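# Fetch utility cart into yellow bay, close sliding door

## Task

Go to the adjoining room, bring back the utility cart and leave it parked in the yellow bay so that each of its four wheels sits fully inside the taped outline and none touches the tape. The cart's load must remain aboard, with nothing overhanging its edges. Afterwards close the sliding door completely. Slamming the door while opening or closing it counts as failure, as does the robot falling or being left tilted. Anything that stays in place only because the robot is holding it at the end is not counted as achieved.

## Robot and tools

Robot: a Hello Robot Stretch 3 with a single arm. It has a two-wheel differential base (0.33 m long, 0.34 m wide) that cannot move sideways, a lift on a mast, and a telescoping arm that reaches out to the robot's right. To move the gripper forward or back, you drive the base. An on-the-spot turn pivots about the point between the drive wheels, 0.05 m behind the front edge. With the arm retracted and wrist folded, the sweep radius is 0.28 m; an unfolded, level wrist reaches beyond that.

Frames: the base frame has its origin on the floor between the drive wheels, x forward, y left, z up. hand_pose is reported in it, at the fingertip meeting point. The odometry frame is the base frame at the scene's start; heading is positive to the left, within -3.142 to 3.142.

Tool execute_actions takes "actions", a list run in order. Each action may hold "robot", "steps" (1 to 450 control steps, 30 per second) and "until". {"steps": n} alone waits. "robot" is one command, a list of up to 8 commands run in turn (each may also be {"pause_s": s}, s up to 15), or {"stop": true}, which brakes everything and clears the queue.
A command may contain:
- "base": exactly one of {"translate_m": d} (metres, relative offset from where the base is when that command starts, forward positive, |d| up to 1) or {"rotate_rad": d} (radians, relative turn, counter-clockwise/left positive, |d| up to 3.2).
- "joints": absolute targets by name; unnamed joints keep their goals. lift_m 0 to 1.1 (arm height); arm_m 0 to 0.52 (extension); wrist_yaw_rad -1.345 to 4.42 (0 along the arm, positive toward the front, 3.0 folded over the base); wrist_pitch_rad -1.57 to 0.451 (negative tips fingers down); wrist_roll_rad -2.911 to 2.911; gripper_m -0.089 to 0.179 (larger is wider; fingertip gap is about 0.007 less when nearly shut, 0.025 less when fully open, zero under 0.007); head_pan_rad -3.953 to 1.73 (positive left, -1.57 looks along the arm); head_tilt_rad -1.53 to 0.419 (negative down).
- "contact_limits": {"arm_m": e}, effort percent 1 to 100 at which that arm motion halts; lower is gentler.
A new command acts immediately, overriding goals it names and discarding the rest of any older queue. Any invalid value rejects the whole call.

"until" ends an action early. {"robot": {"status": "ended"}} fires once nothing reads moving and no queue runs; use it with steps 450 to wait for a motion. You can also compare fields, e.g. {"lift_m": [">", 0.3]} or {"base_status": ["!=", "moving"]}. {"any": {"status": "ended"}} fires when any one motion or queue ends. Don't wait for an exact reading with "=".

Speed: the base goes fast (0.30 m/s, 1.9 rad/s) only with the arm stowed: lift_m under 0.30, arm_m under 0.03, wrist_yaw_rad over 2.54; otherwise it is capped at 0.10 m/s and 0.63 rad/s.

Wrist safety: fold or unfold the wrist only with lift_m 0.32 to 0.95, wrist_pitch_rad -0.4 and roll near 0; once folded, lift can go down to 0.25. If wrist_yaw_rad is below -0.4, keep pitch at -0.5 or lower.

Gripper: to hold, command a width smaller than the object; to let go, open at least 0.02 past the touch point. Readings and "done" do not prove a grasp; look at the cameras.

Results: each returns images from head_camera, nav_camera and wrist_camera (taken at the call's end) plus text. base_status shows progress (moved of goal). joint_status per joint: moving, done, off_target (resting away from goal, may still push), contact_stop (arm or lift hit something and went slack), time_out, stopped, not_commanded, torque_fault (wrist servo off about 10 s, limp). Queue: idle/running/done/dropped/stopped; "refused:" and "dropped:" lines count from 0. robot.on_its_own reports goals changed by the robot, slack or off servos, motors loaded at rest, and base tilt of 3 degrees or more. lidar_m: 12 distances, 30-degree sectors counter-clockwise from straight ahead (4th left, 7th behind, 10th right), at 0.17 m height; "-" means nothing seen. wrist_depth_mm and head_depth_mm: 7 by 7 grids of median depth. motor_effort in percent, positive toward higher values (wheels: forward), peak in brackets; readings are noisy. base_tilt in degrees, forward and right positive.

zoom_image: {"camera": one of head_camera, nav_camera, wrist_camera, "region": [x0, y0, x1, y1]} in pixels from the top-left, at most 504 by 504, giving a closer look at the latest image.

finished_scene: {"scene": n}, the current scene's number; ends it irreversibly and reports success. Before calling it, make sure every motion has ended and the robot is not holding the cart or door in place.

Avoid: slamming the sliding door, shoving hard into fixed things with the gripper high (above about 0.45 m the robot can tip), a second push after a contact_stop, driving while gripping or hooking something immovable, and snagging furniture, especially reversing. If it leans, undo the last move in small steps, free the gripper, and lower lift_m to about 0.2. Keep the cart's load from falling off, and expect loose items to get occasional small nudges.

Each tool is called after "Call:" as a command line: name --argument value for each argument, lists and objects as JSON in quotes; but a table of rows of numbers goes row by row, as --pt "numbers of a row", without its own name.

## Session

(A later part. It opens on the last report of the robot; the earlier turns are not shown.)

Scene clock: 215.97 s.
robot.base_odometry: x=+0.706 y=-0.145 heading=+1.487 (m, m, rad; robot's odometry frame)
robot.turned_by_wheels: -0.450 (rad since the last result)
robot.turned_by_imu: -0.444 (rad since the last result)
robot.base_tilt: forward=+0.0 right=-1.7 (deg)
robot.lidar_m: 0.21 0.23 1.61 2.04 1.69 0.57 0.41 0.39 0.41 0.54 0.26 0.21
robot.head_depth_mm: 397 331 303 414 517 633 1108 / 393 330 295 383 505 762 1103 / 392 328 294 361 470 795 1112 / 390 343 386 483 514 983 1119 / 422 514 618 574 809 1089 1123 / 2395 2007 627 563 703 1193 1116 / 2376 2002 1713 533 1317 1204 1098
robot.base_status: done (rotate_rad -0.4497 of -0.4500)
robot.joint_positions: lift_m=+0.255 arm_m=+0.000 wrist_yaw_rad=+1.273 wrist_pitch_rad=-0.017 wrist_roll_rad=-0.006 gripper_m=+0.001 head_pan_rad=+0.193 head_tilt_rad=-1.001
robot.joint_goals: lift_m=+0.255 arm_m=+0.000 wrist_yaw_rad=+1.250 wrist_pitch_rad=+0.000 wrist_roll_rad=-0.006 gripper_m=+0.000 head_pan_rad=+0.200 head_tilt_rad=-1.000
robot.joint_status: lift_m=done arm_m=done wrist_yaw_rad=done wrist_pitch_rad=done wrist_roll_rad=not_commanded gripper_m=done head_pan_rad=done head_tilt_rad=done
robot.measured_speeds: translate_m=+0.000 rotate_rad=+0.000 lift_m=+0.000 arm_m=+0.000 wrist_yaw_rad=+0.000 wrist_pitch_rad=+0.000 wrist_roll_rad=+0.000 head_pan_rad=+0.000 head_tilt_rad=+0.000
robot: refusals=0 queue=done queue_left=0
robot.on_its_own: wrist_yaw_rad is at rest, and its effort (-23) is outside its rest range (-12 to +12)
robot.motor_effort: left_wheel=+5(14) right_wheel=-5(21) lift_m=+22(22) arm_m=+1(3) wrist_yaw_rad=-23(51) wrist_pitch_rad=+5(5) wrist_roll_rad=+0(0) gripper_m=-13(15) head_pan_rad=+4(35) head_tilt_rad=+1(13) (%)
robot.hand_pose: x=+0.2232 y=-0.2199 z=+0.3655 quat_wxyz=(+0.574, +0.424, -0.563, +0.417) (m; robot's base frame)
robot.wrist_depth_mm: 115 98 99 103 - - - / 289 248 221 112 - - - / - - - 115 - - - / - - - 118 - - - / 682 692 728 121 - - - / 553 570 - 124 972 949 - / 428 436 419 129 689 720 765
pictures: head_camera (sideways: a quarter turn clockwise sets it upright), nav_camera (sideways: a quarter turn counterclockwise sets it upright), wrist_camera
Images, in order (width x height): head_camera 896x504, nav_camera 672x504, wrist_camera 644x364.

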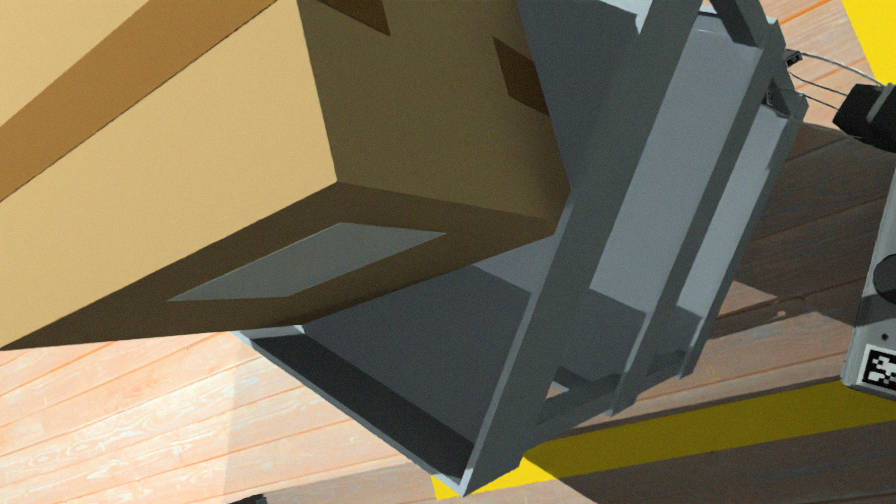

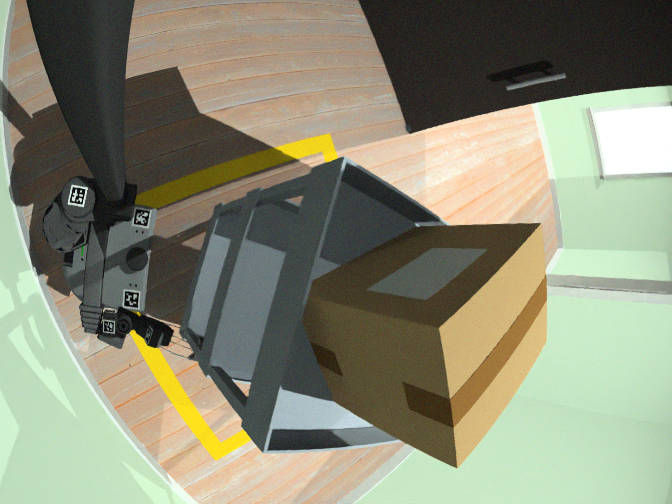

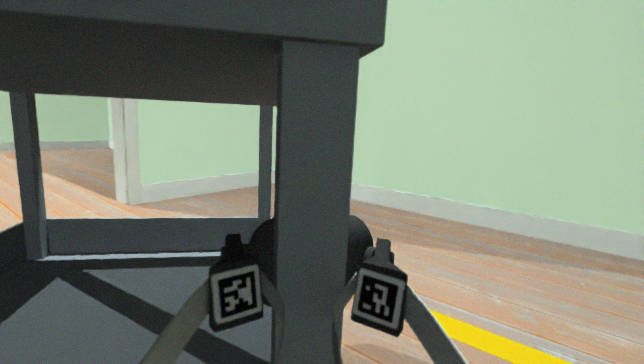

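Call:
execute_actions --actions '[{"robot":{"joints":{"head_pan_rad":-0.5,"head_tilt_rad":-1.2}},"steps":60,"until":{"robot":{"status":"ended"}}}]'

Scene clock: 217.03 s.
robot.base_odometry: x=+0.706 y=-0.145 heading=+1.487 (m, m, rad; robot's odometry frame)
robot.turned_by_wheels: +0.000 (rad since the last result)
robot.turned_by_imu: +0.000 (rad since the last result)
robot.base_tilt: forward=-0.1 right=-1.7 (deg)
robot.lidar_m: 0.21 0.23 1.62 2.04 1.70 0.57 0.41 0.39 0.41 0.54 0.26 0.21
robot.head_depth_mm: 1777 1644 1501 1402 1281 1195 1048 / 1802 1637 1443 1376 1282 1209 1113 / 1805 591 554 609 1263 - - / 397 501 556 533 1120 1210 - / 324 391 492 521 1030 1192 - / 291 328 398 471 815 1188 1113 / 286 294 336 453 803 1168 1100
robot.base_status: done (rotate_rad -0.4499 of -0.4500)
robot.joint_positions: lift_m=+0.255 arm_m=+0.000 wrist_yaw_rad=+1.283 wrist_pitch_rad=-0.017 wrist_roll_rad=-0.006 gripper_m=+0.001 head_pan_rad=-0.493 head_tilt_rad=-1.185
robot.joint_goals: lift_m=+0.255 arm_m=+0.000 wrist_yaw_rad=+1.290 wrist_pitch_rad=+0.000 wrist_roll_rad=-0.006 gripper_m=+0.000 head_pan_rad=-0.500 head_tilt_rad=-1.200
robot.joint_status: lift_m=done arm_m=done wrist_yaw_rad=done wrist_pitch_rad=done wrist_roll_rad=not_commanded gripper_m=done head_pan_rad=done head_tilt_rad=done
robot.measured_speeds: translate_m=+0.000 rotate_rad=+0.000 lift_m=+0.000 arm_m=+0.000 wrist_yaw_rad=+0.000 wrist_pitch_rad=+0.000 wrist_roll_rad=+0.000 head_pan_rad=+0.000 head_tilt_rad=+0.000
robot: refusals=0 queue=done queue_left=0
robot.on_its_own: wrist_yaw_rad is held at +1.290, not at your +1.250, by its stall guard, which is not easing now
robot.motor_effort: left_wheel=+4(5) right_wheel=+0(6) lift_m=+22(22) arm_m=+1(1) wrist_yaw_rad=+8(23) wrist_pitch_rad=+5(5) wrist_roll_rad=+0(1) gripper_m=-13(13) head_pan_rad=-4(47) head_tilt_rad=-8(25) (%)
robot.hand_pose: x=+0.2239 y=-0.2175 z=+0.3655 quat_wxyz=(+0.572, +0.427, -0.561, +0.420) (m; robot's base frame)
robot.wrist_depth_mm: 115 98 99 103 - - - / 291 251 221 112 - - - / - - - 115 - - - / - - - 118 - - - / 683 701 739 121 - - - / 547 570 - 124 966 989 - / 426 432 430 129 676 742 743
pictures: head_camera (sideways: a quarter turn clockwise sets it upright), nav_camera (sideways: a quarter turn counterclockwise sets it upright), wrist_camera
Images, in order (width x height): head_camera 896x504, nav_camera 672x504, wrist_camera 644x364.

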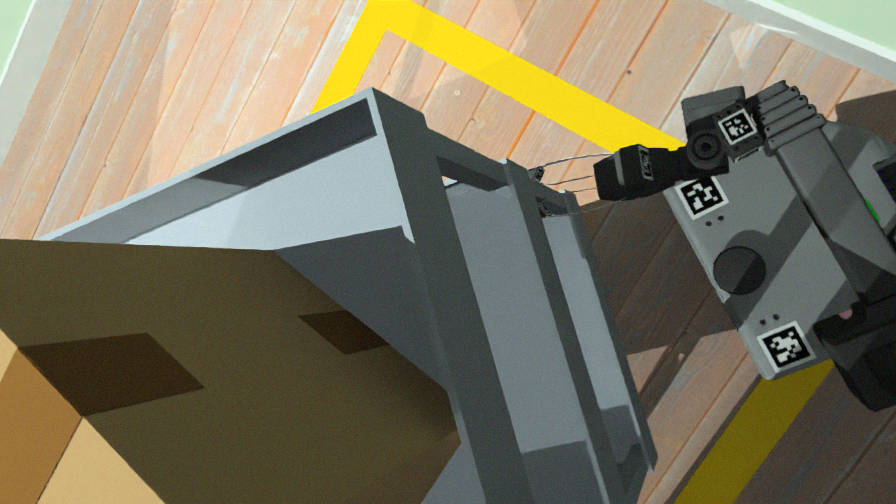

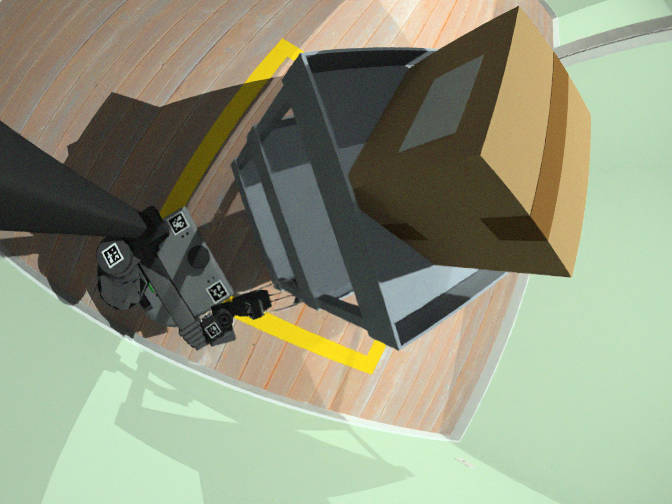

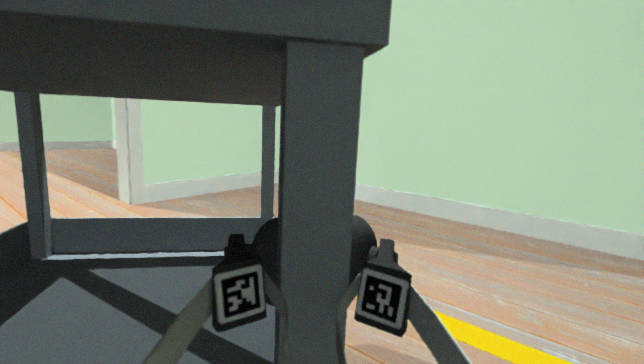

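Call:
execute_actions --actions '[{"robot":[{"joints":{"wrist_yaw_rad":1.55}},{"joints":{"gripper_m":0.13,"head_pan_rad":-0.9,"head_tilt_rad":-1.0}}],"steps":200,"until":{"robot":{"status":"ended"}}}]'

Scene clock: 220.73 s.
robot.base_odometry: x=+0.706 y=-0.145 heading=+1.487 (m, m, rad; robot's odometry frame)
robot.turned_by_wheels: +0.000 (rad since the last result)
robot.turned_by_imu: +0.000 (rad since the last result)
robot.base_tilt: forward=-0.1 right=-1.7 (deg)
robot.lidar_m: 0.22 0.25 1.61 2.04 1.70 0.57 0.41 0.39 0.41 0.54 1.40 0.22
robot.head_depth_mm: 1649 1835 1646 1451 1300 1192 1095 / 1678 1931 1743 1536 1370 1225 1133 / 1705 1933 1752 1524 1359 1218 - / 1737 1949 1729 1510 1358 1236 1121 / 1766 1982 1723 1517 622 1018 1103 / 1798 1979 1719 552 508 780 1074 / 1829 1985 633 568 507 740 996
robot.base_status: done (rotate_rad -0.4499 of -0.4500)
robot.joint_positions: lift_m=+0.255 arm_m=+0.000 wrist_yaw_rad=+1.554 wrist_pitch_rad=-0.017 wrist_roll_rad=-0.006 gripper_m=+0.130 head_pan_rad=-0.893 head_tilt_rad=-1.002
robot.joint_goals: lift_m=+0.255 arm_m=+0.000 wrist_yaw_rad=+1.550 wrist_pitch_rad=+0.000 wrist_roll_rad=-0.006 gripper_m=+0.130 head_pan_rad=-0.900 head_tilt_rad=-1.000
robot.joint_status: lift_m=done arm_m=done wrist_yaw_rad=done wrist_pitch_rad=done wrist_roll_rad=not_commanded gripper_m=done head_pan_rad=done head_tilt_rad=done
robot.measured_speeds: translate_m=+0.000 rotate_rad=+0.000 lift_m=+0.000 arm_m=+0.000 wrist_yaw_rad=+0.000 wrist_pitch_rad=+0.000 wrist_roll_rad=+0.000 head_pan_rad=+0.000 head_tilt_rad=+0.000
robot: refusals=0 queue=done queue_left=0
robot.motor_effort: left_wheel=+2(9) right_wheel=-2(11) lift_m=+22(22) arm_m=+1(6) wrist_yaw_rad=-4(80) wrist_pitch_rad=+5(5) wrist_roll_rad=+0(0) gripper_m=+0(77) head_pan_rad=-5(36) head_tilt_rad=+1(20) (%)
robot.hand_pose: x=+0.2344 y=-0.1494 z=+0.3655 quat_wxyz=(+0.510, +0.498, -0.498, +0.493) (m; robot's base frame)
robot.wrist_depth_mm: 115 111 105 100 - - - / 346 249 215 109 - - - / - - - 112 - - - / - - - 115 - - - / - 803 797 119 - - - / 490 - 589 122 941 - - / 420 427 428 126 722 689 755
pictures: head_camera (sideways: a quarter turn clockwise sets it upright), nav_camera (sideways: a quarter turn counterclockwise sets it upright), wrist_camera
Images, in order (width x height): head_camera 896x504, nav_camera 672x504, wrist_camera 644x364.

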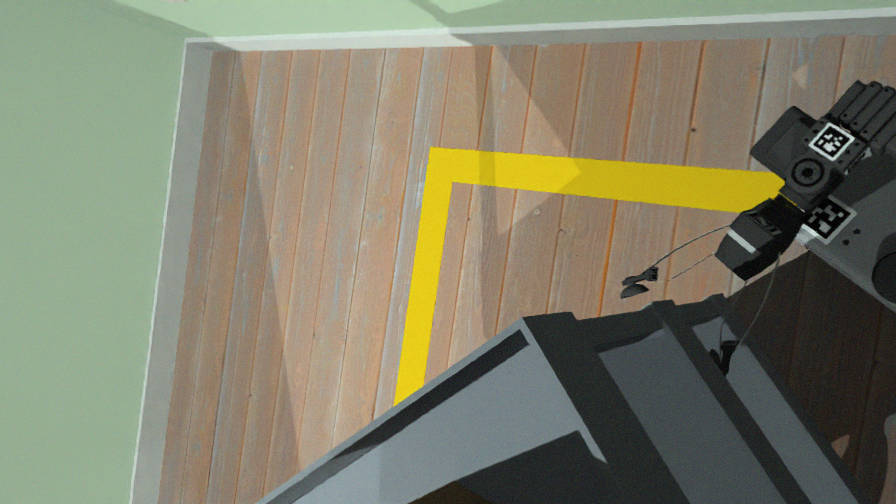

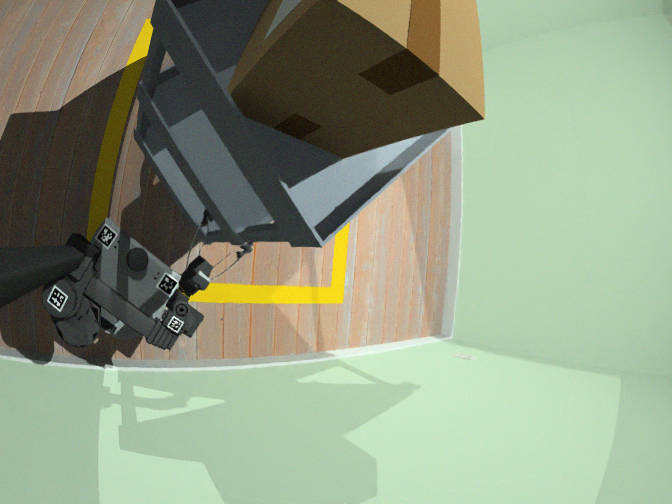

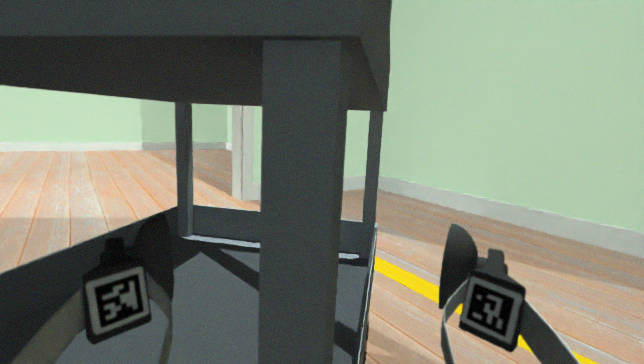

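Call:
execute_actions --actions '[{"robot":{"base":{"translate_m":-0.09},"joints":{"head_pan_rad":-0.2,"head_tilt_rad":-1.2}},"steps":200,"until":{"robot":{"status":"ended"}}}]'

Scene clock: 223.60 s.
robot.base_odometry: x=+0.699 y=-0.235 heading=+1.487 (m, m, rad; robot's odometry frame)
robot.turned_by_wheels: +0.000 (rad since the last result)
robot.turned_by_imu: +0.000 (rad since the last result)
robot.base_tilt: forward=-0.1 right=-1.6 (deg)
robot.lidar_m: 0.30 0.36 1.69 2.00 1.38 0.46 0.33 0.32 0.33 0.44 1.13 0.30
robot.head_depth_mm: 1829 1640 1490 1380 1289 1199 970 / 1737 1597 1468 1382 1272 1205 1049 / 650 606 552 877 1274 - - / 433 541 567 870 1250 1210 - / 401 490 549 869 1243 1204 - / 372 449 525 880 1252 1185 1130 / 348 422 541 876 1255 1180 1110
robot.base_status: done (translate_m -0.0900 of -0.0900)
robot.joint_positions: lift_m=+0.255 arm_m=+0.000 wrist_yaw_rad=+1.553 wrist_pitch_rad=-0.017 wrist_roll_rad=-0.006 gripper_m=+0.130 head_pan_rad=-0.207 head_tilt_rad=-1.186
robot.joint_goals: lift_m=+0.255 arm_m=+0.000 wrist_yaw_rad=+1.550 wrist_pitch_rad=+0.000 wrist_roll_rad=-0.006 gripper_m=+0.130 head_pan_rad=-0.200 head_tilt_rad=-1.200
robot.joint_status: lift_m=done arm_m=done wrist_yaw_rad=done wrist_pitch_rad=done wrist_roll_rad=not_commanded gripper_m=done head_pan_rad=done head_tilt_rad=done
robot.measured_speeds: translate_m=+0.000 rotate_rad=+0.000 lift_m=+0.000 arm_m=+0.000 wrist_yaw_rad=+0.000 wrist_pitch_rad=+0.000 wrist_roll_rad=+0.000 head_pan_rad=+0.000 head_tilt_rad=+0.000
robot: refusals=0 queue=done queue_left=0
robot.motor_effort: left_wheel=+2(3) right_wheel=-2(6) lift_m=+22(22) arm_m=+0(1) wrist_yaw_rad=-4(4) wrist_pitch_rad=+5(5) wrist_roll_rad=+1(0) gripper_m=+0(1) head_pan_rad=+4(47) head_tilt_rad=-8(24) (%)
robot.hand_pose: x=+0.2344 y=-0.1494 z=+0.3655 quat_wxyz=(+0.510, +0.498, -0.498, +0.493) (m; robot's base frame)
robot.wrist_depth_mm: 216 203 193 187 - - - / 291 249 221 200 - - - / - - - 210 - - - / - - - 225 - - - / - 742 854 657 - - - / 504 - 582 451 968 - - / 420 422 444 335 705 702 768
pictures: head_camera (sideways: a quarter turn clockwise sets it upright), nav_camera (sideways: a quarter turn counterclockwise sets it upright), wrist_camera
Images, in order (width x height): head_camera 896x504, nav_camera 672x504, wrist_camera 644x364.

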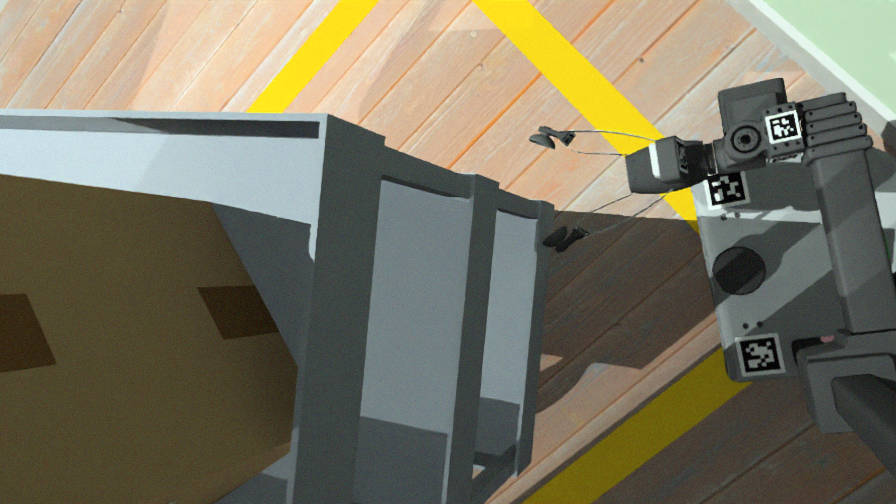

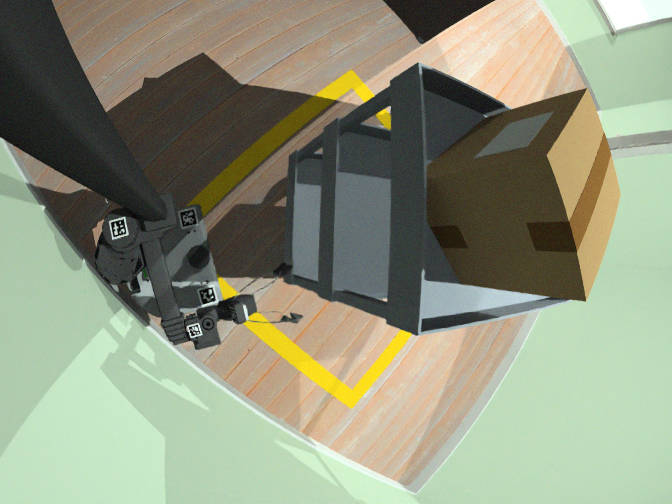

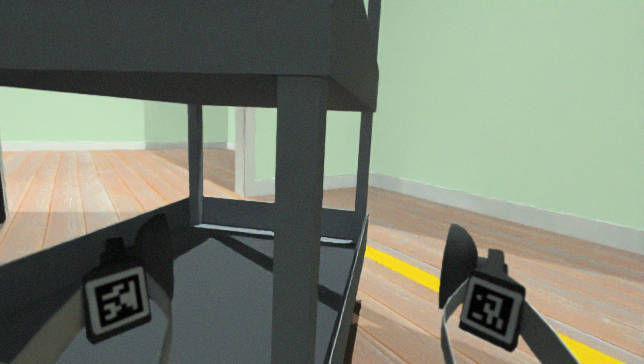

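Call:
execute_actions --actions '[{"robot":[{"joints":{"gripper_m":0.0}},{"joints":{"lift_m":0.34,"wrist_pitch_rad":-0.4}},{"joints":{"wrist_yaw_rad":3.0}},{"joints":{"lift_m":0.25}},{"base":{"rotate_rad":2.09}},{"base":{"translate_m":0.55}},{"base":{"rotate_rad":-1.571}},{"base":{"translate_m":0.5},"joints":{"head_pan_rad":-1.4,"head_tilt_rad":-0.8}}],"steps":450,"until":{"robot":{"status":"ended"}}},{"steps":300,"until":{"robot":{"status":"ended"}}}]'

Scene clock: 242.20 s.
robot.base_odometry: x=-0.011 y=-0.014 heading=+2.006 (m, m, rad; robot's odometry frame)
robot.turned_by_wheels: +0.519 (rad since the last result)
robot.turned_by_imu: +0.523 (rad since the last result)
robot.base_tilt: forward=-0.1 right=-1.7 (deg)
robot.lidar_m: 1.12 1.16 1.44 1.37 1.21 0.87 0.83 0.86 0.68 0.51 0.75 1.18
robot.head_depth_mm: 703 621 705 1093 1319 1327 1166 / 693 645 737 752 1037 1293 1152 / 682 664 757 720 922 1232 1150 / 2042 694 768 1131 1279 1280 1147 / 2172 1034 1253 1219 1435 1296 1141 / 2196 1013 2108 1745 1483 1289 1145 / 2225 2473 2159 1751 1484 1296 1138
robot.base_status: done (translate_m +0.5000 of +0.5000)
robot.joint_positions: lift_m=+0.250 arm_m=+0.000 wrist_yaw_rad=+2.998 wrist_pitch_rad=-0.415 wrist_roll_rad=-0.006 gripper_m=+0.000 head_pan_rad=-1.393 head_tilt_rad=-0.804
robot.joint_goals: lift_m=+0.250 arm_m=+0.000 wrist_yaw_rad=+3.000 wrist_pitch_rad=-0.400 wrist_roll_rad=-0.006 gripper_m=+0.000 head_pan_rad=-1.400 head_tilt_rad=-0.800
robot.joint_status: lift_m=done arm_m=done wrist_yaw_rad=done wrist_pitch_rad=done wrist_roll_rad=not_commanded gripper_m=done head_pan_rad=done head_tilt_rad=done
robot.measured_speeds: translate_m=+0.000 rotate_rad=+0.000 lift_m=+0.000 arm_m=+0.000 wrist_yaw_rad=+0.000 wrist_pitch_rad=+0.000 wrist_roll_rad=+0.000 head_pan_rad=+0.000 head_tilt_rad=+0.000
robot: refusals=0 queue=done queue_left=0
robot.motor_effort: left_wheel=+1(12) right_wheel=-2(8) lift_m=+21(31) arm_m=+0(0) wrist_yaw_rad=+2(2) wrist_pitch_rad=+4(5) wrist_roll_rad=+0(0) gripper_m=-3(83) head_pan_rad=-4(47) head_tilt_rad=+2(29) (%)
robot.hand_pose: x=+0.0110 y=+0.0776 z=+0.2637 quat_wxyz=(+0.195, +0.698, +0.096, +0.682) (m; robot's base frame)
robot.wrist_depth_mm: - - - - - - - / - - - - - - - / 863 - 899 949 956 - - / 660 - 709 699 745 800 782 / 543 554 562 597 601 608 625 / 472 - - - 495 507 519 / - - - - 418 429 435
pictures: head_camera (sideways: a quarter turn clockwise sets it upright), nav_camera (sideways: a quarter turn counterclockwise sets it upright), wrist_camera
Images, in order (width x height): head_camera 896x504, nav_camera 672x504, wrist_camera 644x364.

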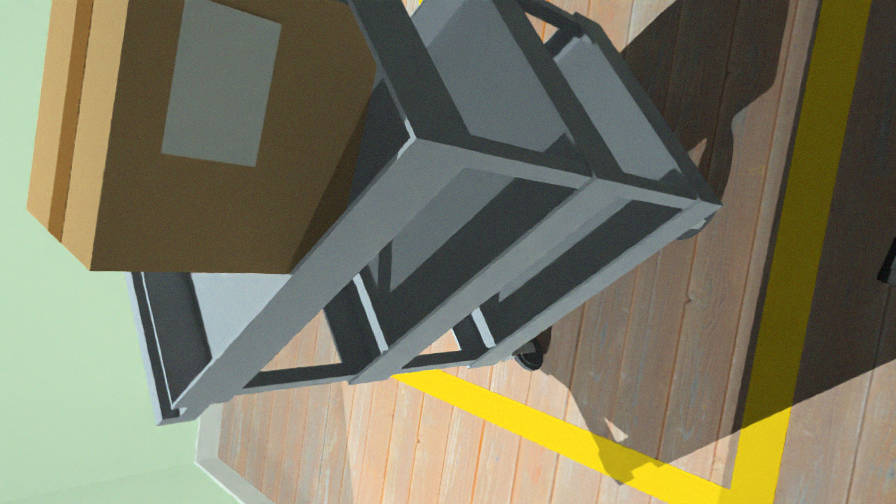

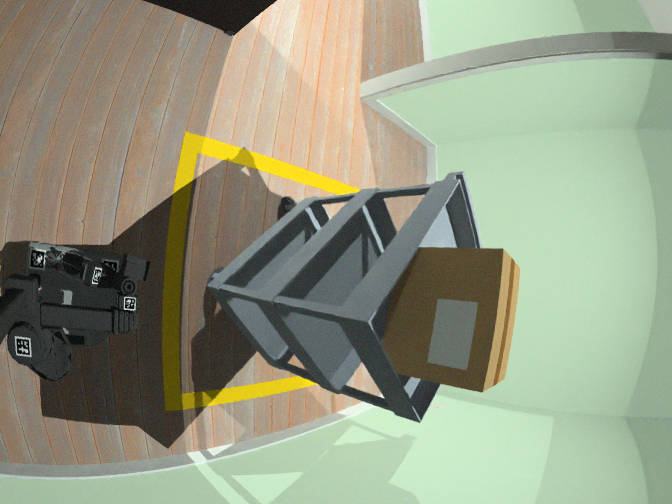

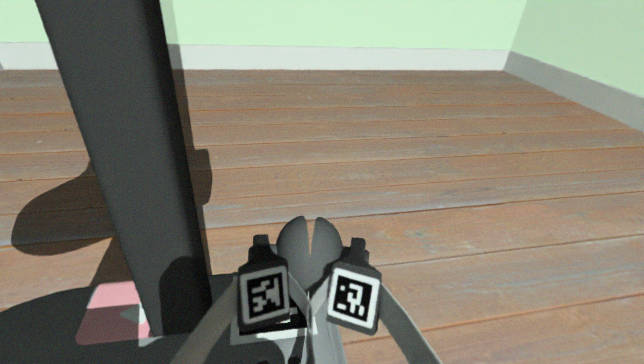

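Call:
execute_actions --actions '[{"robot":[{"base":{"translate_m":-0.3},"joints":{"head_pan_rad":-1.3,"head_tilt_rad":-0.75}}],"steps":200,"until":{"robot":{"status":"ended"}}}]'

Scene clock: 245.30 s.
robot.base_odometry: x=+0.116 y=-0.286 heading=+2.006 (m, m, rad; robot's odometry frame)
robot.turned_by_wheels: +0.000 (rad since the last result)
robot.turned_by_imu: -0.001 (rad since the last result)
robot.base_tilt: forward=-0.1 right=-1.7 (deg)
robot.lidar_m: 1.42 1.47 1.43 1.36 0.78 0.56 0.53 0.55 0.74 0.64 0.57 1.49
robot.head_depth_mm: 2024 2240 2357 1919 1577 1351 1175 / 2070 2286 885 1761 1541 1338 1173 / 2016 752 816 1163 1320 1344 1167 / 2038 659 740 1130 1286 1281 1162 / 817 688 786 1087 1006 1250 1158 / 805 721 810 1031 1368 1317 1161 / 2260 797 1201 1755 1537 1320 1153
robot.base_status: done (translate_m -0.3000 of -0.3000)
robot.joint_positions: lift_m=+0.250 arm_m=+0.000 wrist_yaw_rad=+2.998 wrist_pitch_rad=-0.415 wrist_roll_rad=-0.006 gripper_m=+0.000 head_pan_rad=-1.307 head_tilt_rad=-0.754
robot.joint_goals: lift_m=+0.250 arm_m=+0.000 wrist_yaw_rad=+3.000 wrist_pitch_rad=-0.400 wrist_roll_rad=-0.006 gripper_m=+0.000 head_pan_rad=-1.300 head_tilt_rad=-0.750
robot.joint_status: lift_m=done arm_m=done wrist_yaw_rad=done wrist_pitch_rad=done wrist_roll_rad=not_commanded gripper_m=done head_pan_rad=done head_tilt_rad=done
robot.measured_speeds: translate_m=+0.000 rotate_rad=+0.000 lift_m=+0.000 arm_m=+0.000 wrist_yaw_rad=+0.000 wrist_pitch_rad=+0.000 wrist_roll_rad=+0.000 head_pan_rad=+0.000 head_tilt_rad=+0.000
robot: refusals=0 queue=done queue_left=0
robot.motor_effort: left_wheel=+2(8) right_wheel=-2(7) lift_m=+21(21) arm_m=+0(0) wrist_yaw_rad=+2(2) wrist_pitch_rad=+4(4) wrist_roll_rad=+0(1) gripper_m=-3(2) head_pan_rad=+4(16) head_tilt_rad=+2(11) (%)
robot.hand_pose: x=+0.0109 y=+0.0776 z=+0.2637 quat_wxyz=(+0.195, +0.698, +0.096, +0.682) (m; robot's base frame)
robot.wrist_depth_mm: 885 - - - - - - / 887 - - - - - - / 834 - 906 942 956 - - / 668 - 702 704 738 754 771 / 534 541 561 605 605 615 637 / 463 - - - 490 512 508 / - - - - 420 430 437
pictures: head_camera (sideways: a quarter turn clockwise sets it upright), nav_camera (sideways: a quarter turn counterclockwise sets it upright), wrist_camera
Images, in order (width x height): head_camera 896x504, nav_camera 672x504, wrist_camera 644x364.

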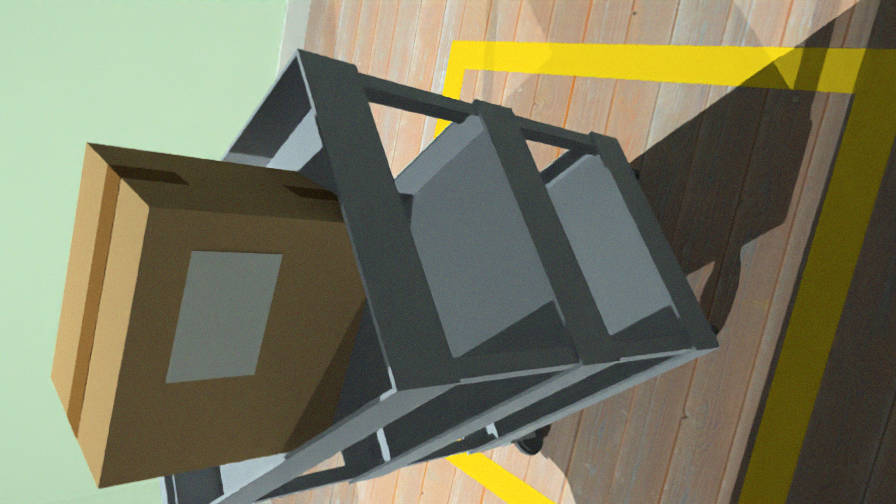

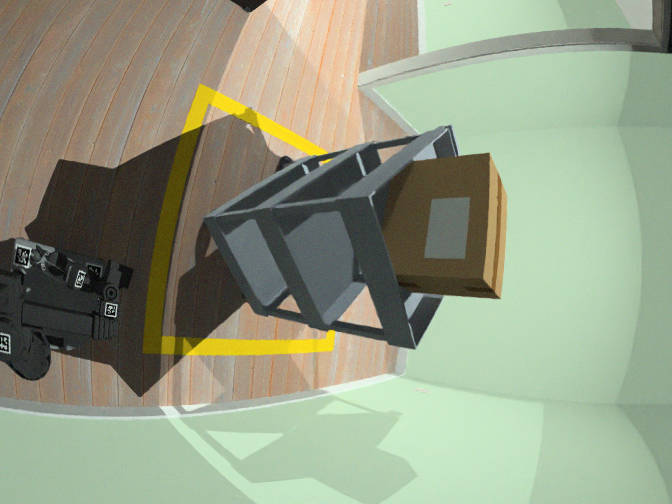

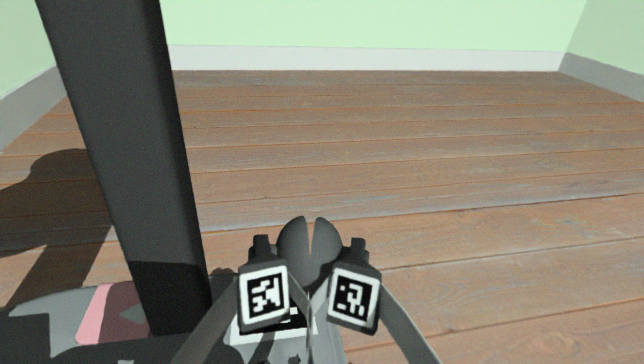

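Call:
execute_actions --actions '[{"robot":[{"joints":{"lift_m":0.34}},{"joints":{"wrist_yaw_rad":0,"gripper_m":0.13}},{"joints":{"wrist_pitch_rad":0,"lift_m":0.26,"head_pan_rad":-1.4,"head_tilt_rad":-1.0},"base":{"translate_m":0.2}}],"steps":400,"until":{"robot":{"status":"ended"}}}]'

Scene clock: 252.90 s.
robot.base_odometry: x=+0.031 y=-0.104 heading=+2.006 (m, m, rad; robot's odometry frame)
robot.turned_by_wheels: +0.000 (rad since the last result)
robot.turned_by_imu: +0.001 (rad since the last result)
robot.base_tilt: forward=-0.1 right=-1.7 (deg)
robot.lidar_m: 1.22 1.26 1.44 1.37 1.07 0.77 0.73 0.76 0.82 0.51 0.61 1.28
robot.head_depth_mm: 850 782 1093 1523 1376 1230 1120 / 599 680 1105 1333 1381 1230 1132 / 617 711 1053 1029 1337 1226 - / 637 730 712 963 1301 1220 - / 662 734 1106 1370 1360 1219 1110 / 909 1204 1474 1495 1358 1218 1106 / 954 1967 1744 1515 1347 1214 1103
robot.base_status: done (translate_m +0.2000 of +0.2000)
robot.joint_positions: lift_m=+0.260 arm_m=+0.000 wrist_yaw_rad=+0.003 wrist_pitch_rad=-0.022 wrist_roll_rad=-0.006 gripper_m=+0.130 head_pan_rad=-1.393 head_tilt_rad=-0.987
robot.joint_goals: lift_m=+0.260 arm_m=+0.000 wrist_yaw_rad=+0.000 wrist_pitch_rad=+0.000 wrist_roll_rad=-0.006 gripper_m=+0.130 head_pan_rad=-1.400 head_tilt_rad=-1.000
robot.joint_status: lift_m=done arm_m=done wrist_yaw_rad=done wrist_pitch_rad=done wrist_roll_rad=not_commanded gripper_m=done head_pan_rad=done head_tilt_rad=done
robot.measured_speeds: translate_m=+0.000 rotate_rad=+0.000 lift_m=+0.000 arm_m=+0.000 wrist_yaw_rad=+0.000 wrist_pitch_rad=+0.000 wrist_roll_rad=+0.000 head_pan_rad=+0.000 head_tilt_rad=+0.000
robot: refusals=0 queue=done queue_left=0
robot.motor_effort: left_wheel=+1(7) right_wheel=-2(3) lift_m=+21(32) arm_m=+0(0) wrist_yaw_rad=-3(3) wrist_pitch_rad=+6(7) wrist_roll_rad=+0(0) gripper_m=+0(80) head_pan_rad=-4(17) head_tilt_rad=-6(26) (%)
robot.hand_pose: x=-0.0207 y=-0.4006 z=+0.3691 quat_wxyz=(+0.710, +0.009, -0.705, -0.007) (m; robot's base frame)
robot.wrist_depth_mm: 622 274 271 355 - - 825 / 582 300 283 361 514 - 822 / - - - - - - 797 / - - - - - - 786 / 740 794 784 813 - - 791 / 700 - 543 597 627 983 799 / 659 372 352 436 688 690 728
pictures: head_camera (sideways: a quarter turn clockwise sets it upright), nav_camera (sideways: a quarter turn counterclockwise sets it upright), wrist_camera
Images, in order (width x height): head_camera 896x504, nav_camera 672x504, wrist_camera 644x364.

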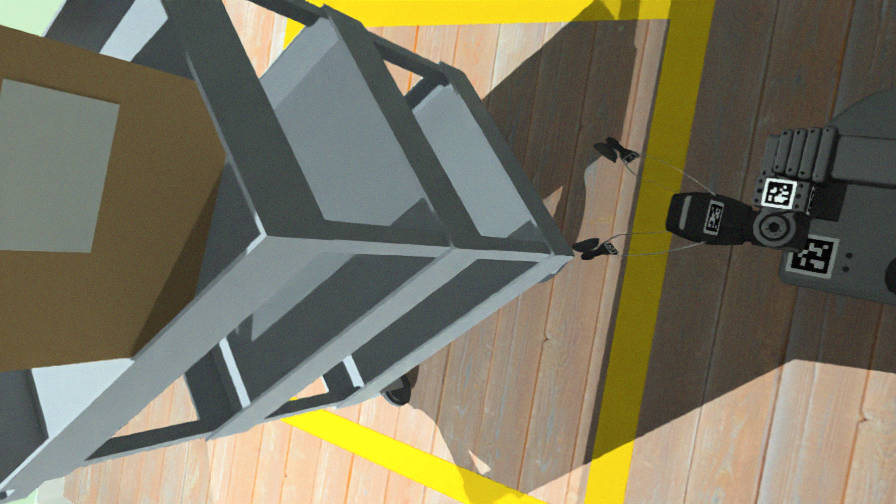

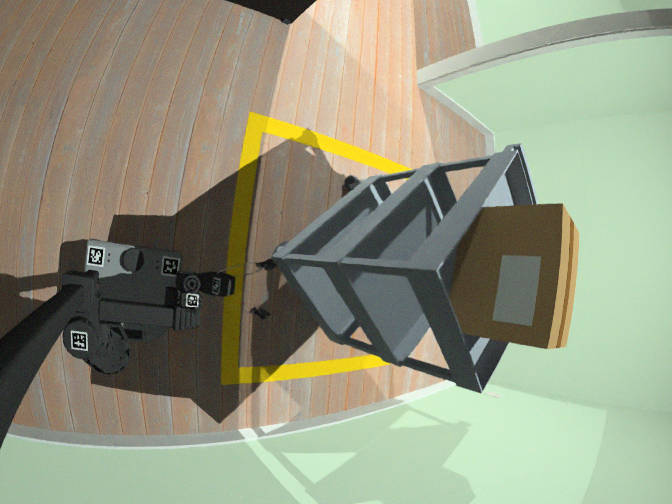

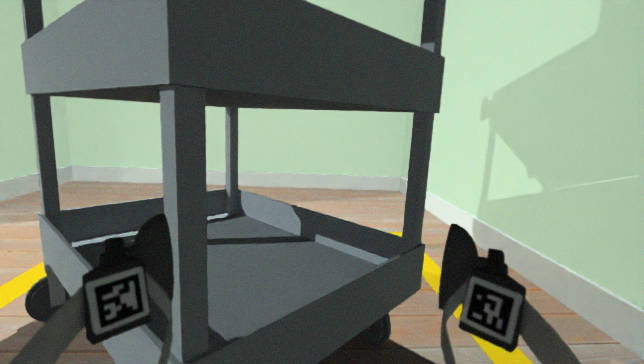

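Call:
execute_actions --actions '[{"robot":[{"base":{"translate_m":0.11},"joints":{"lift_m":0.255}},{"joints":{"arm_m":0.16}}],"steps":400,"until":{"robot":{"status":"ended"}}}]'

Scene clock: 262.10 s.
robot.base_odometry: x=-0.015 y=-0.004 heading=+2.006 (m, m, rad; robot's odometry frame)
robot.turned_by_wheels: +0.000 (rad since the last result)
robot.turned_by_imu: +0.001 (rad since the last result)
robot.base_tilt: forward=-0.1 right=-1.7 (deg)
robot.lidar_m: 1.12 1.15 1.44 1.37 1.23 0.88 0.84 0.87 0.67 0.51 0.77 1.16
robot.head_depth_mm: 594 679 1062 1329 1382 1228 1121 / 611 714 673 1021 1346 1238 1135 / 629 710 1046 976 1264 1199 - / 682 738 1115 1345 1342 1211 - / 920 1210 1326 1481 1355 1214 1103 / 917 1951 1730 1519 1355 1211 1101 / 2300 2031 1730 1509 1353 1209 1102
robot.base_status: done (translate_m +0.1100 of +0.1100)
robot.joint_positions: lift_m=+0.255 arm_m=+0.160 wrist_yaw_rad=+0.002 wrist_pitch_rad=-0.022 wrist_roll_rad=-0.006 gripper_m=+0.130 head_pan_rad=-1.393 head_tilt_rad=-0.988
robot.joint_goals: lift_m=+0.255 arm_m=+0.160 wrist_yaw_rad=+0.000 wrist_pitch_rad=+0.000 wrist_roll_rad=-0.006 gripper_m=+0.130 head_pan_rad=-1.400 head_tilt_rad=-1.000
robot.joint_status: lift_m=done arm_m=done wrist_yaw_rad=done wrist_pitch_rad=done wrist_roll_rad=not_commanded gripper_m=done head_pan_rad=done head_tilt_rad=done
robot.measured_speeds: translate_m=+0.000 rotate_rad=+0.000 lift_m=+0.000 arm_m=+0.000 wrist_yaw_rad=+0.000 wrist_pitch_rad=+0.000 wrist_roll_rad=+0.000 head_pan_rad=+0.000 head_tilt_rad=+0.000
robot: refusals=0 queue=done queue_left=0
robot.motor_effort: left_wheel=+1(6) right_wheel=-2(3) lift_m=+21(21) arm_m=+3(2) wrist_yaw_rad=-2(3) wrist_pitch_rad=+6(6) wrist_roll_rad=+0(0) gripper_m=+0(0) head_pan_rad=-5(3) head_tilt_rad=-7(6) (%)
robot.hand_pose: x=-0.0209 y=-0.5604 z=+0.3643 quat_wxyz=(+0.710, +0.009, -0.705, -0.007) (m; robot's base frame)
robot.wrist_depth_mm: 339 190 132 105 116 184 834 / 470 270 239 112 154 222 848 / - - - 114 - - 904 / - - - 117 - - 948 / - 722 777 122 - - 910 / 581 - 576 126 584 474 890 / 520 420 441 129 464 429 749
pictures: head_camera (sideways: a quarter turn clockwise sets it upright), nav_camera (sideways: a quarter turn counterclockwise sets it upright), wrist_camera
Images, in order (width x height): head_camera 896x504, nav_camera 672x504, wrist_camera 644x364.

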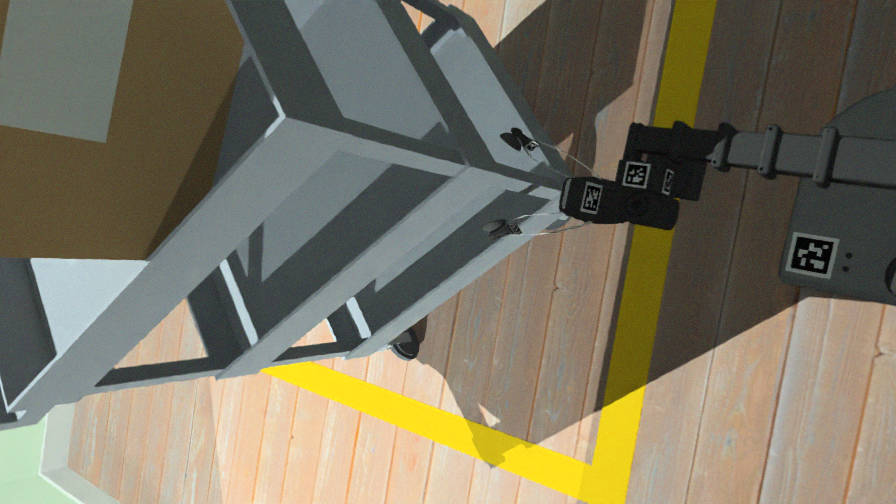

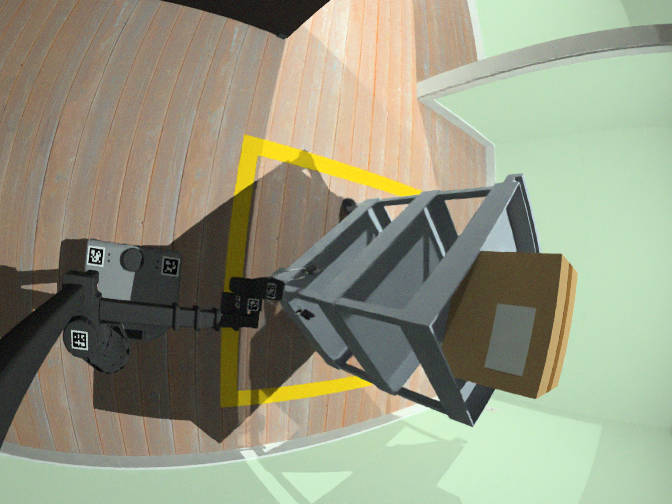

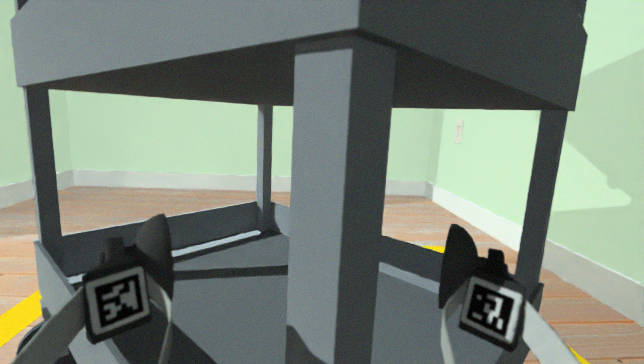

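Call:
execute_actions --actions '[{"robot":[{"joints":{"gripper_m":0.0}},{"joints":{"arm_m":0.095},"base":{"translate_m":-0.04}},{"joints":{"arm_m":0.11,"gripper_m":0.13}},{"joints":{"arm_m":0.0,"head_pan_rad":-1.2,"head_tilt_rad":-0.85}}],"steps":400,"until":{"robot":{"status":"ended"}}}]'

Scene clock: 269.07 s.
robot.base_odometry: x=+0.002 y=-0.041 heading=+2.006 (m, m, rad; robot's odometry frame)
robot.turned_by_wheels: +0.000 (rad since the last result)
robot.turned_by_imu: +0.001 (rad since the last result)
robot.base_tilt: forward=-0.1 right=-1.7 (deg)
robot.lidar_m: 1.16 1.19 1.43 1.37 1.18 0.84 0.80 0.83 0.63 0.45 0.66 1.21
robot.head_depth_mm: 587 590 677 658 954 1244 1146 / 585 617 698 684 847 1202 1145 / 2153 960 737 1088 1203 1200 1166 / 2220 956 1222 1162 1371 1278 1127 / 2383 2356 1989 1654 1458 1262 1132 / 2135 2311 2025 1678 1449 1265 1123 / 1802 1957 2031 1684 1439 1266 1117
robot.base_status: done (translate_m -0.0400 of -0.0400)
robot.joint_positions: lift_m=+0.255 arm_m=+0.000 wrist_yaw_rad=-0.002 wrist_pitch_rad=-0.021 wrist_roll_rad=-0.006 gripper_m=+0.130 head_pan_rad=-1.207 head_tilt_rad=-0.853
robot.joint_goals: lift_m=+0.255 arm_m=+0.000 wrist_yaw_rad=+0.000 wrist_pitch_rad=+0.000 wrist_roll_rad=-0.006 gripper_m=+0.130 head_pan_rad=-1.200 head_tilt_rad=-0.850
robot.joint_status: lift_m=done arm_m=done wrist_yaw_rad=done wrist_pitch_rad=done wrist_roll_rad=not_commanded gripper_m=done head_pan_rad=done head_tilt_rad=done
robot.measured_speeds: translate_m=+0.000 rotate_rad=+0.000 lift_m=+0.000 arm_m=+0.000 wrist_yaw_rad=+0.000 wrist_pitch_rad=+0.000 wrist_roll_rad=+0.000 head_pan_rad=+0.000 head_tilt_rad=+0.000
robot: refusals=0 queue=done queue_left=0
robot.motor_effort: left_wheel=+1(9) right_wheel=-1(11) lift_m=+22(22) arm_m=-4(17) wrist_yaw_rad=+2(17) wrist_pitch_rad=+6(6) wrist_roll_rad=+1(0) gripper_m=+0(92) head_pan_rad=+4(24) head_tilt_rad=+2(16) (%)
robot.hand_pose: x=-0.0221 y=-0.4009 z=+0.3644 quat_wxyz=(+0.710, +0.007, -0.705, -0.009) (m; robot's base frame)
robot.wrist_depth_mm: - 332 242 208 286 - 884 / 574 374 268 216 321 - 896 / - - - 229 - - 901 / - - - 235 - - 922 / - 745 840 241 740 - 862 / 806 - 577 249 618 - 881 / 653 408 437 260 443 684 750
pictures: head_camera (sideways: a quarter turn clockwise sets it upright), nav_camera (sideways: a quarter turn counterclockwise sets it upright), wrist_camera
Images, in order (width x height): head_camera 896x504, nav_camera 672x504, wrist_camera 644x364.

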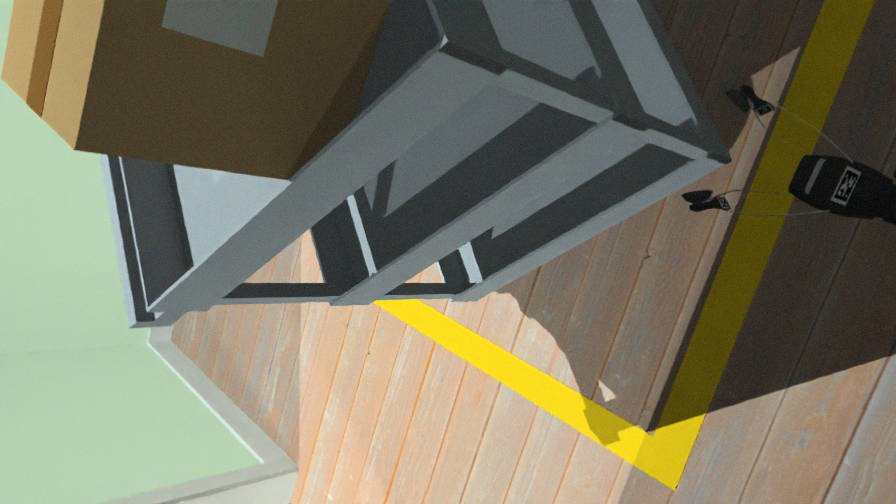

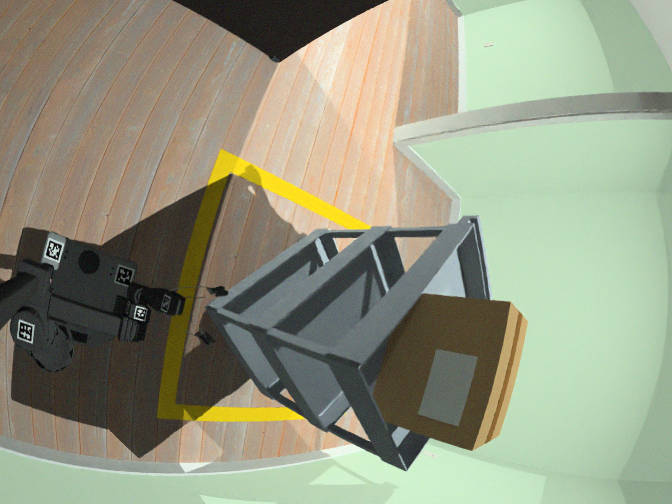

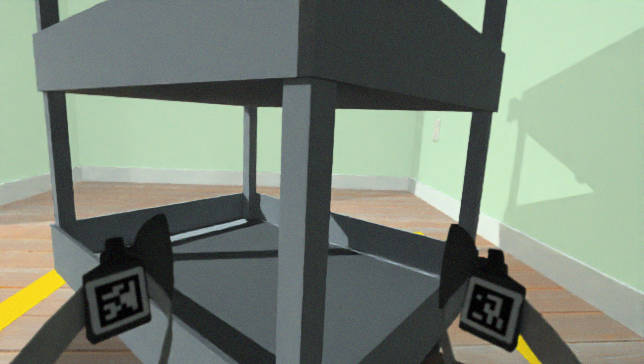

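Call:
execute_actions --actions '[{"robot":[{"joints":{"lift_m":0.4,"wrist_yaw_rad":2.0}},{"base":{"translate_m":0.8},"joints":{"lift_m":0.86}},{"base":{"rotate_rad":1.571}},{"joints":{"wrist_yaw_rad":1.3,"head_pan_rad":-1.0,"head_tilt_rad":-0.7}}],"steps":450,"until":{"robot":{"status":"ended"}}},{"steps":200,"until":{"robot":{"status":"ended"}}}]'

Scene clock: 285.90 s.
robot.base_odometry: x=-0.336 y=+0.685 heading=-2.706 (m, m, rad; robot's odometry frame)
robot.turned_by_wheels: +1.571 (rad since the last result)
robot.turned_by_imu: +1.575 (rad since the last result)
robot.base_tilt: forward=-0.1 right=-1.6 (deg)
robot.lidar_m: 1.39 1.44 1.67 1.60 0.89 0.89 1.79 0.53 0.38 0.36 0.37 0.50
robot.head_depth_mm: 288 312 346 389 446 519 603 / 298 330 369 418 483 550 - / 315 350 394 452 524 - - / 334 373 424 492 595 684 999 / 354 399 459 536 651 810 1116 / 378 429 497 592 733 961 1156 / 404 464 545 663 823 1288 1174
robot.base_status: done (rotate_rad +1.5709 of +1.5710)
robot.joint_positions: lift_m=+0.860 arm_m=+0.000 wrist_yaw_rad=+1.304 wrist_pitch_rad=-0.021 wrist_roll_rad=-0.006 gripper_m=+0.130 head_pan_rad=-1.007 head_tilt_rad=-0.705
robot.joint_goals: lift_m=+0.860 arm_m=+0.000 wrist_yaw_rad=+1.300 wrist_pitch_rad=+0.000 wrist_roll_rad=-0.006 gripper_m=+0.130 head_pan_rad=-1.000 head_tilt_rad=-0.700
robot.joint_status: lift_m=done arm_m=done wrist_yaw_rad=done wrist_pitch_rad=done wrist_roll_rad=not_commanded gripper_m=done head_pan_rad=done head_tilt_rad=done
robot.measured_speeds: translate_m=+0.000 rotate_rad=+0.000 lift_m=+0.000 arm_m=+0.000 wrist_yaw_rad=+0.000 wrist_pitch_rad=+0.000 wrist_roll_rad=+0.000 head_pan_rad=+0.000 head_tilt_rad=+0.000
robot: refusals=0 queue=done queue_left=0
robot.motor_effort: left_wheel=-2(7) right_wheel=+2(5) lift_m=+30(31) arm_m=-4(5) wrist_yaw_rad=-4(3) wrist_pitch_rad=+6(6) wrist_roll_rad=+0(0) gripper_m=-1(0) head_pan_rad=+4(24) head_tilt_rad=+3(15) (%)
robot.hand_pose: x=+0.2252 y=-0.2128 z=+0.9691 quat_wxyz=(+0.569, +0.433, -0.556, +0.424) (m; robot's base frame)
robot.wrist_depth_mm: - - - 535 313 220 169 / - - - 553 316 222 169 / - - - 546 320 222 171 / - - - 559 316 223 172 / - - - 562 319 222 172 / - - - 558 338 205 172 / - - - 567 320 234 172
pictures: head_camera (sideways: a quarter turn clockwise sets it upright), nav_camera (sideways: a quarter turn counterclockwise sets it upright), wrist_camera
Images, in order (width x height): head_camera 896x504, nav_camera 672x504, wrist_camera 644x364.

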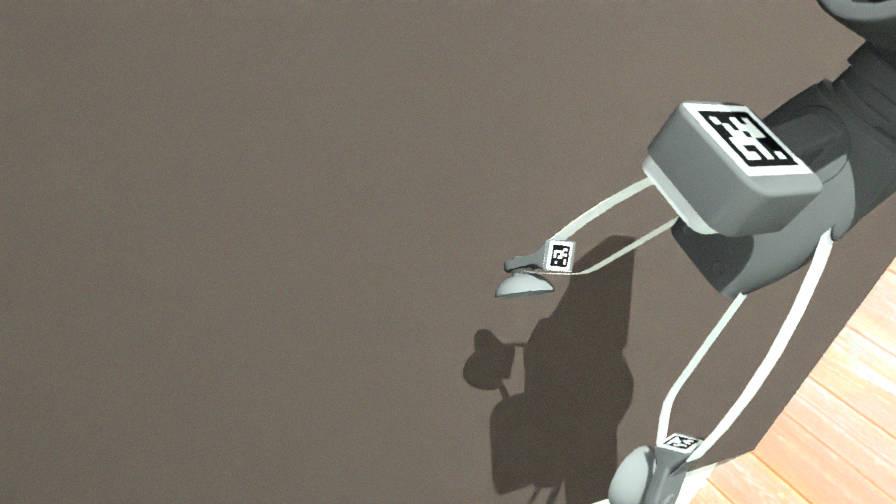

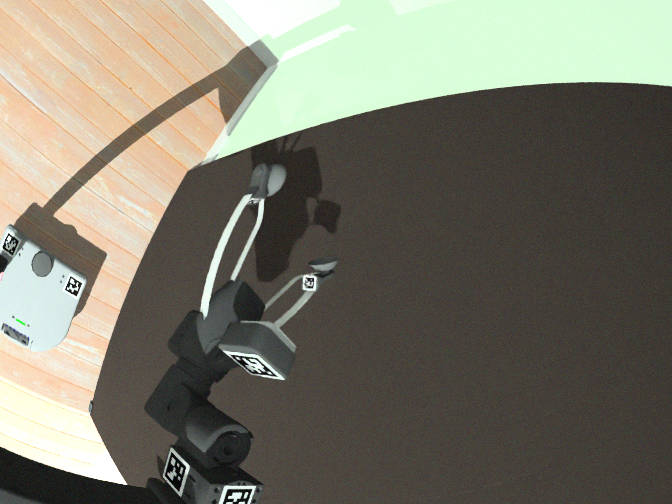

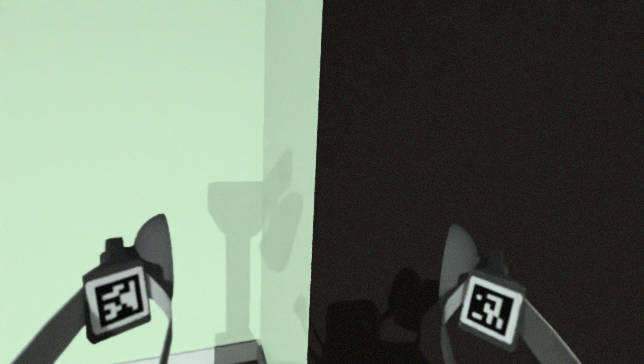

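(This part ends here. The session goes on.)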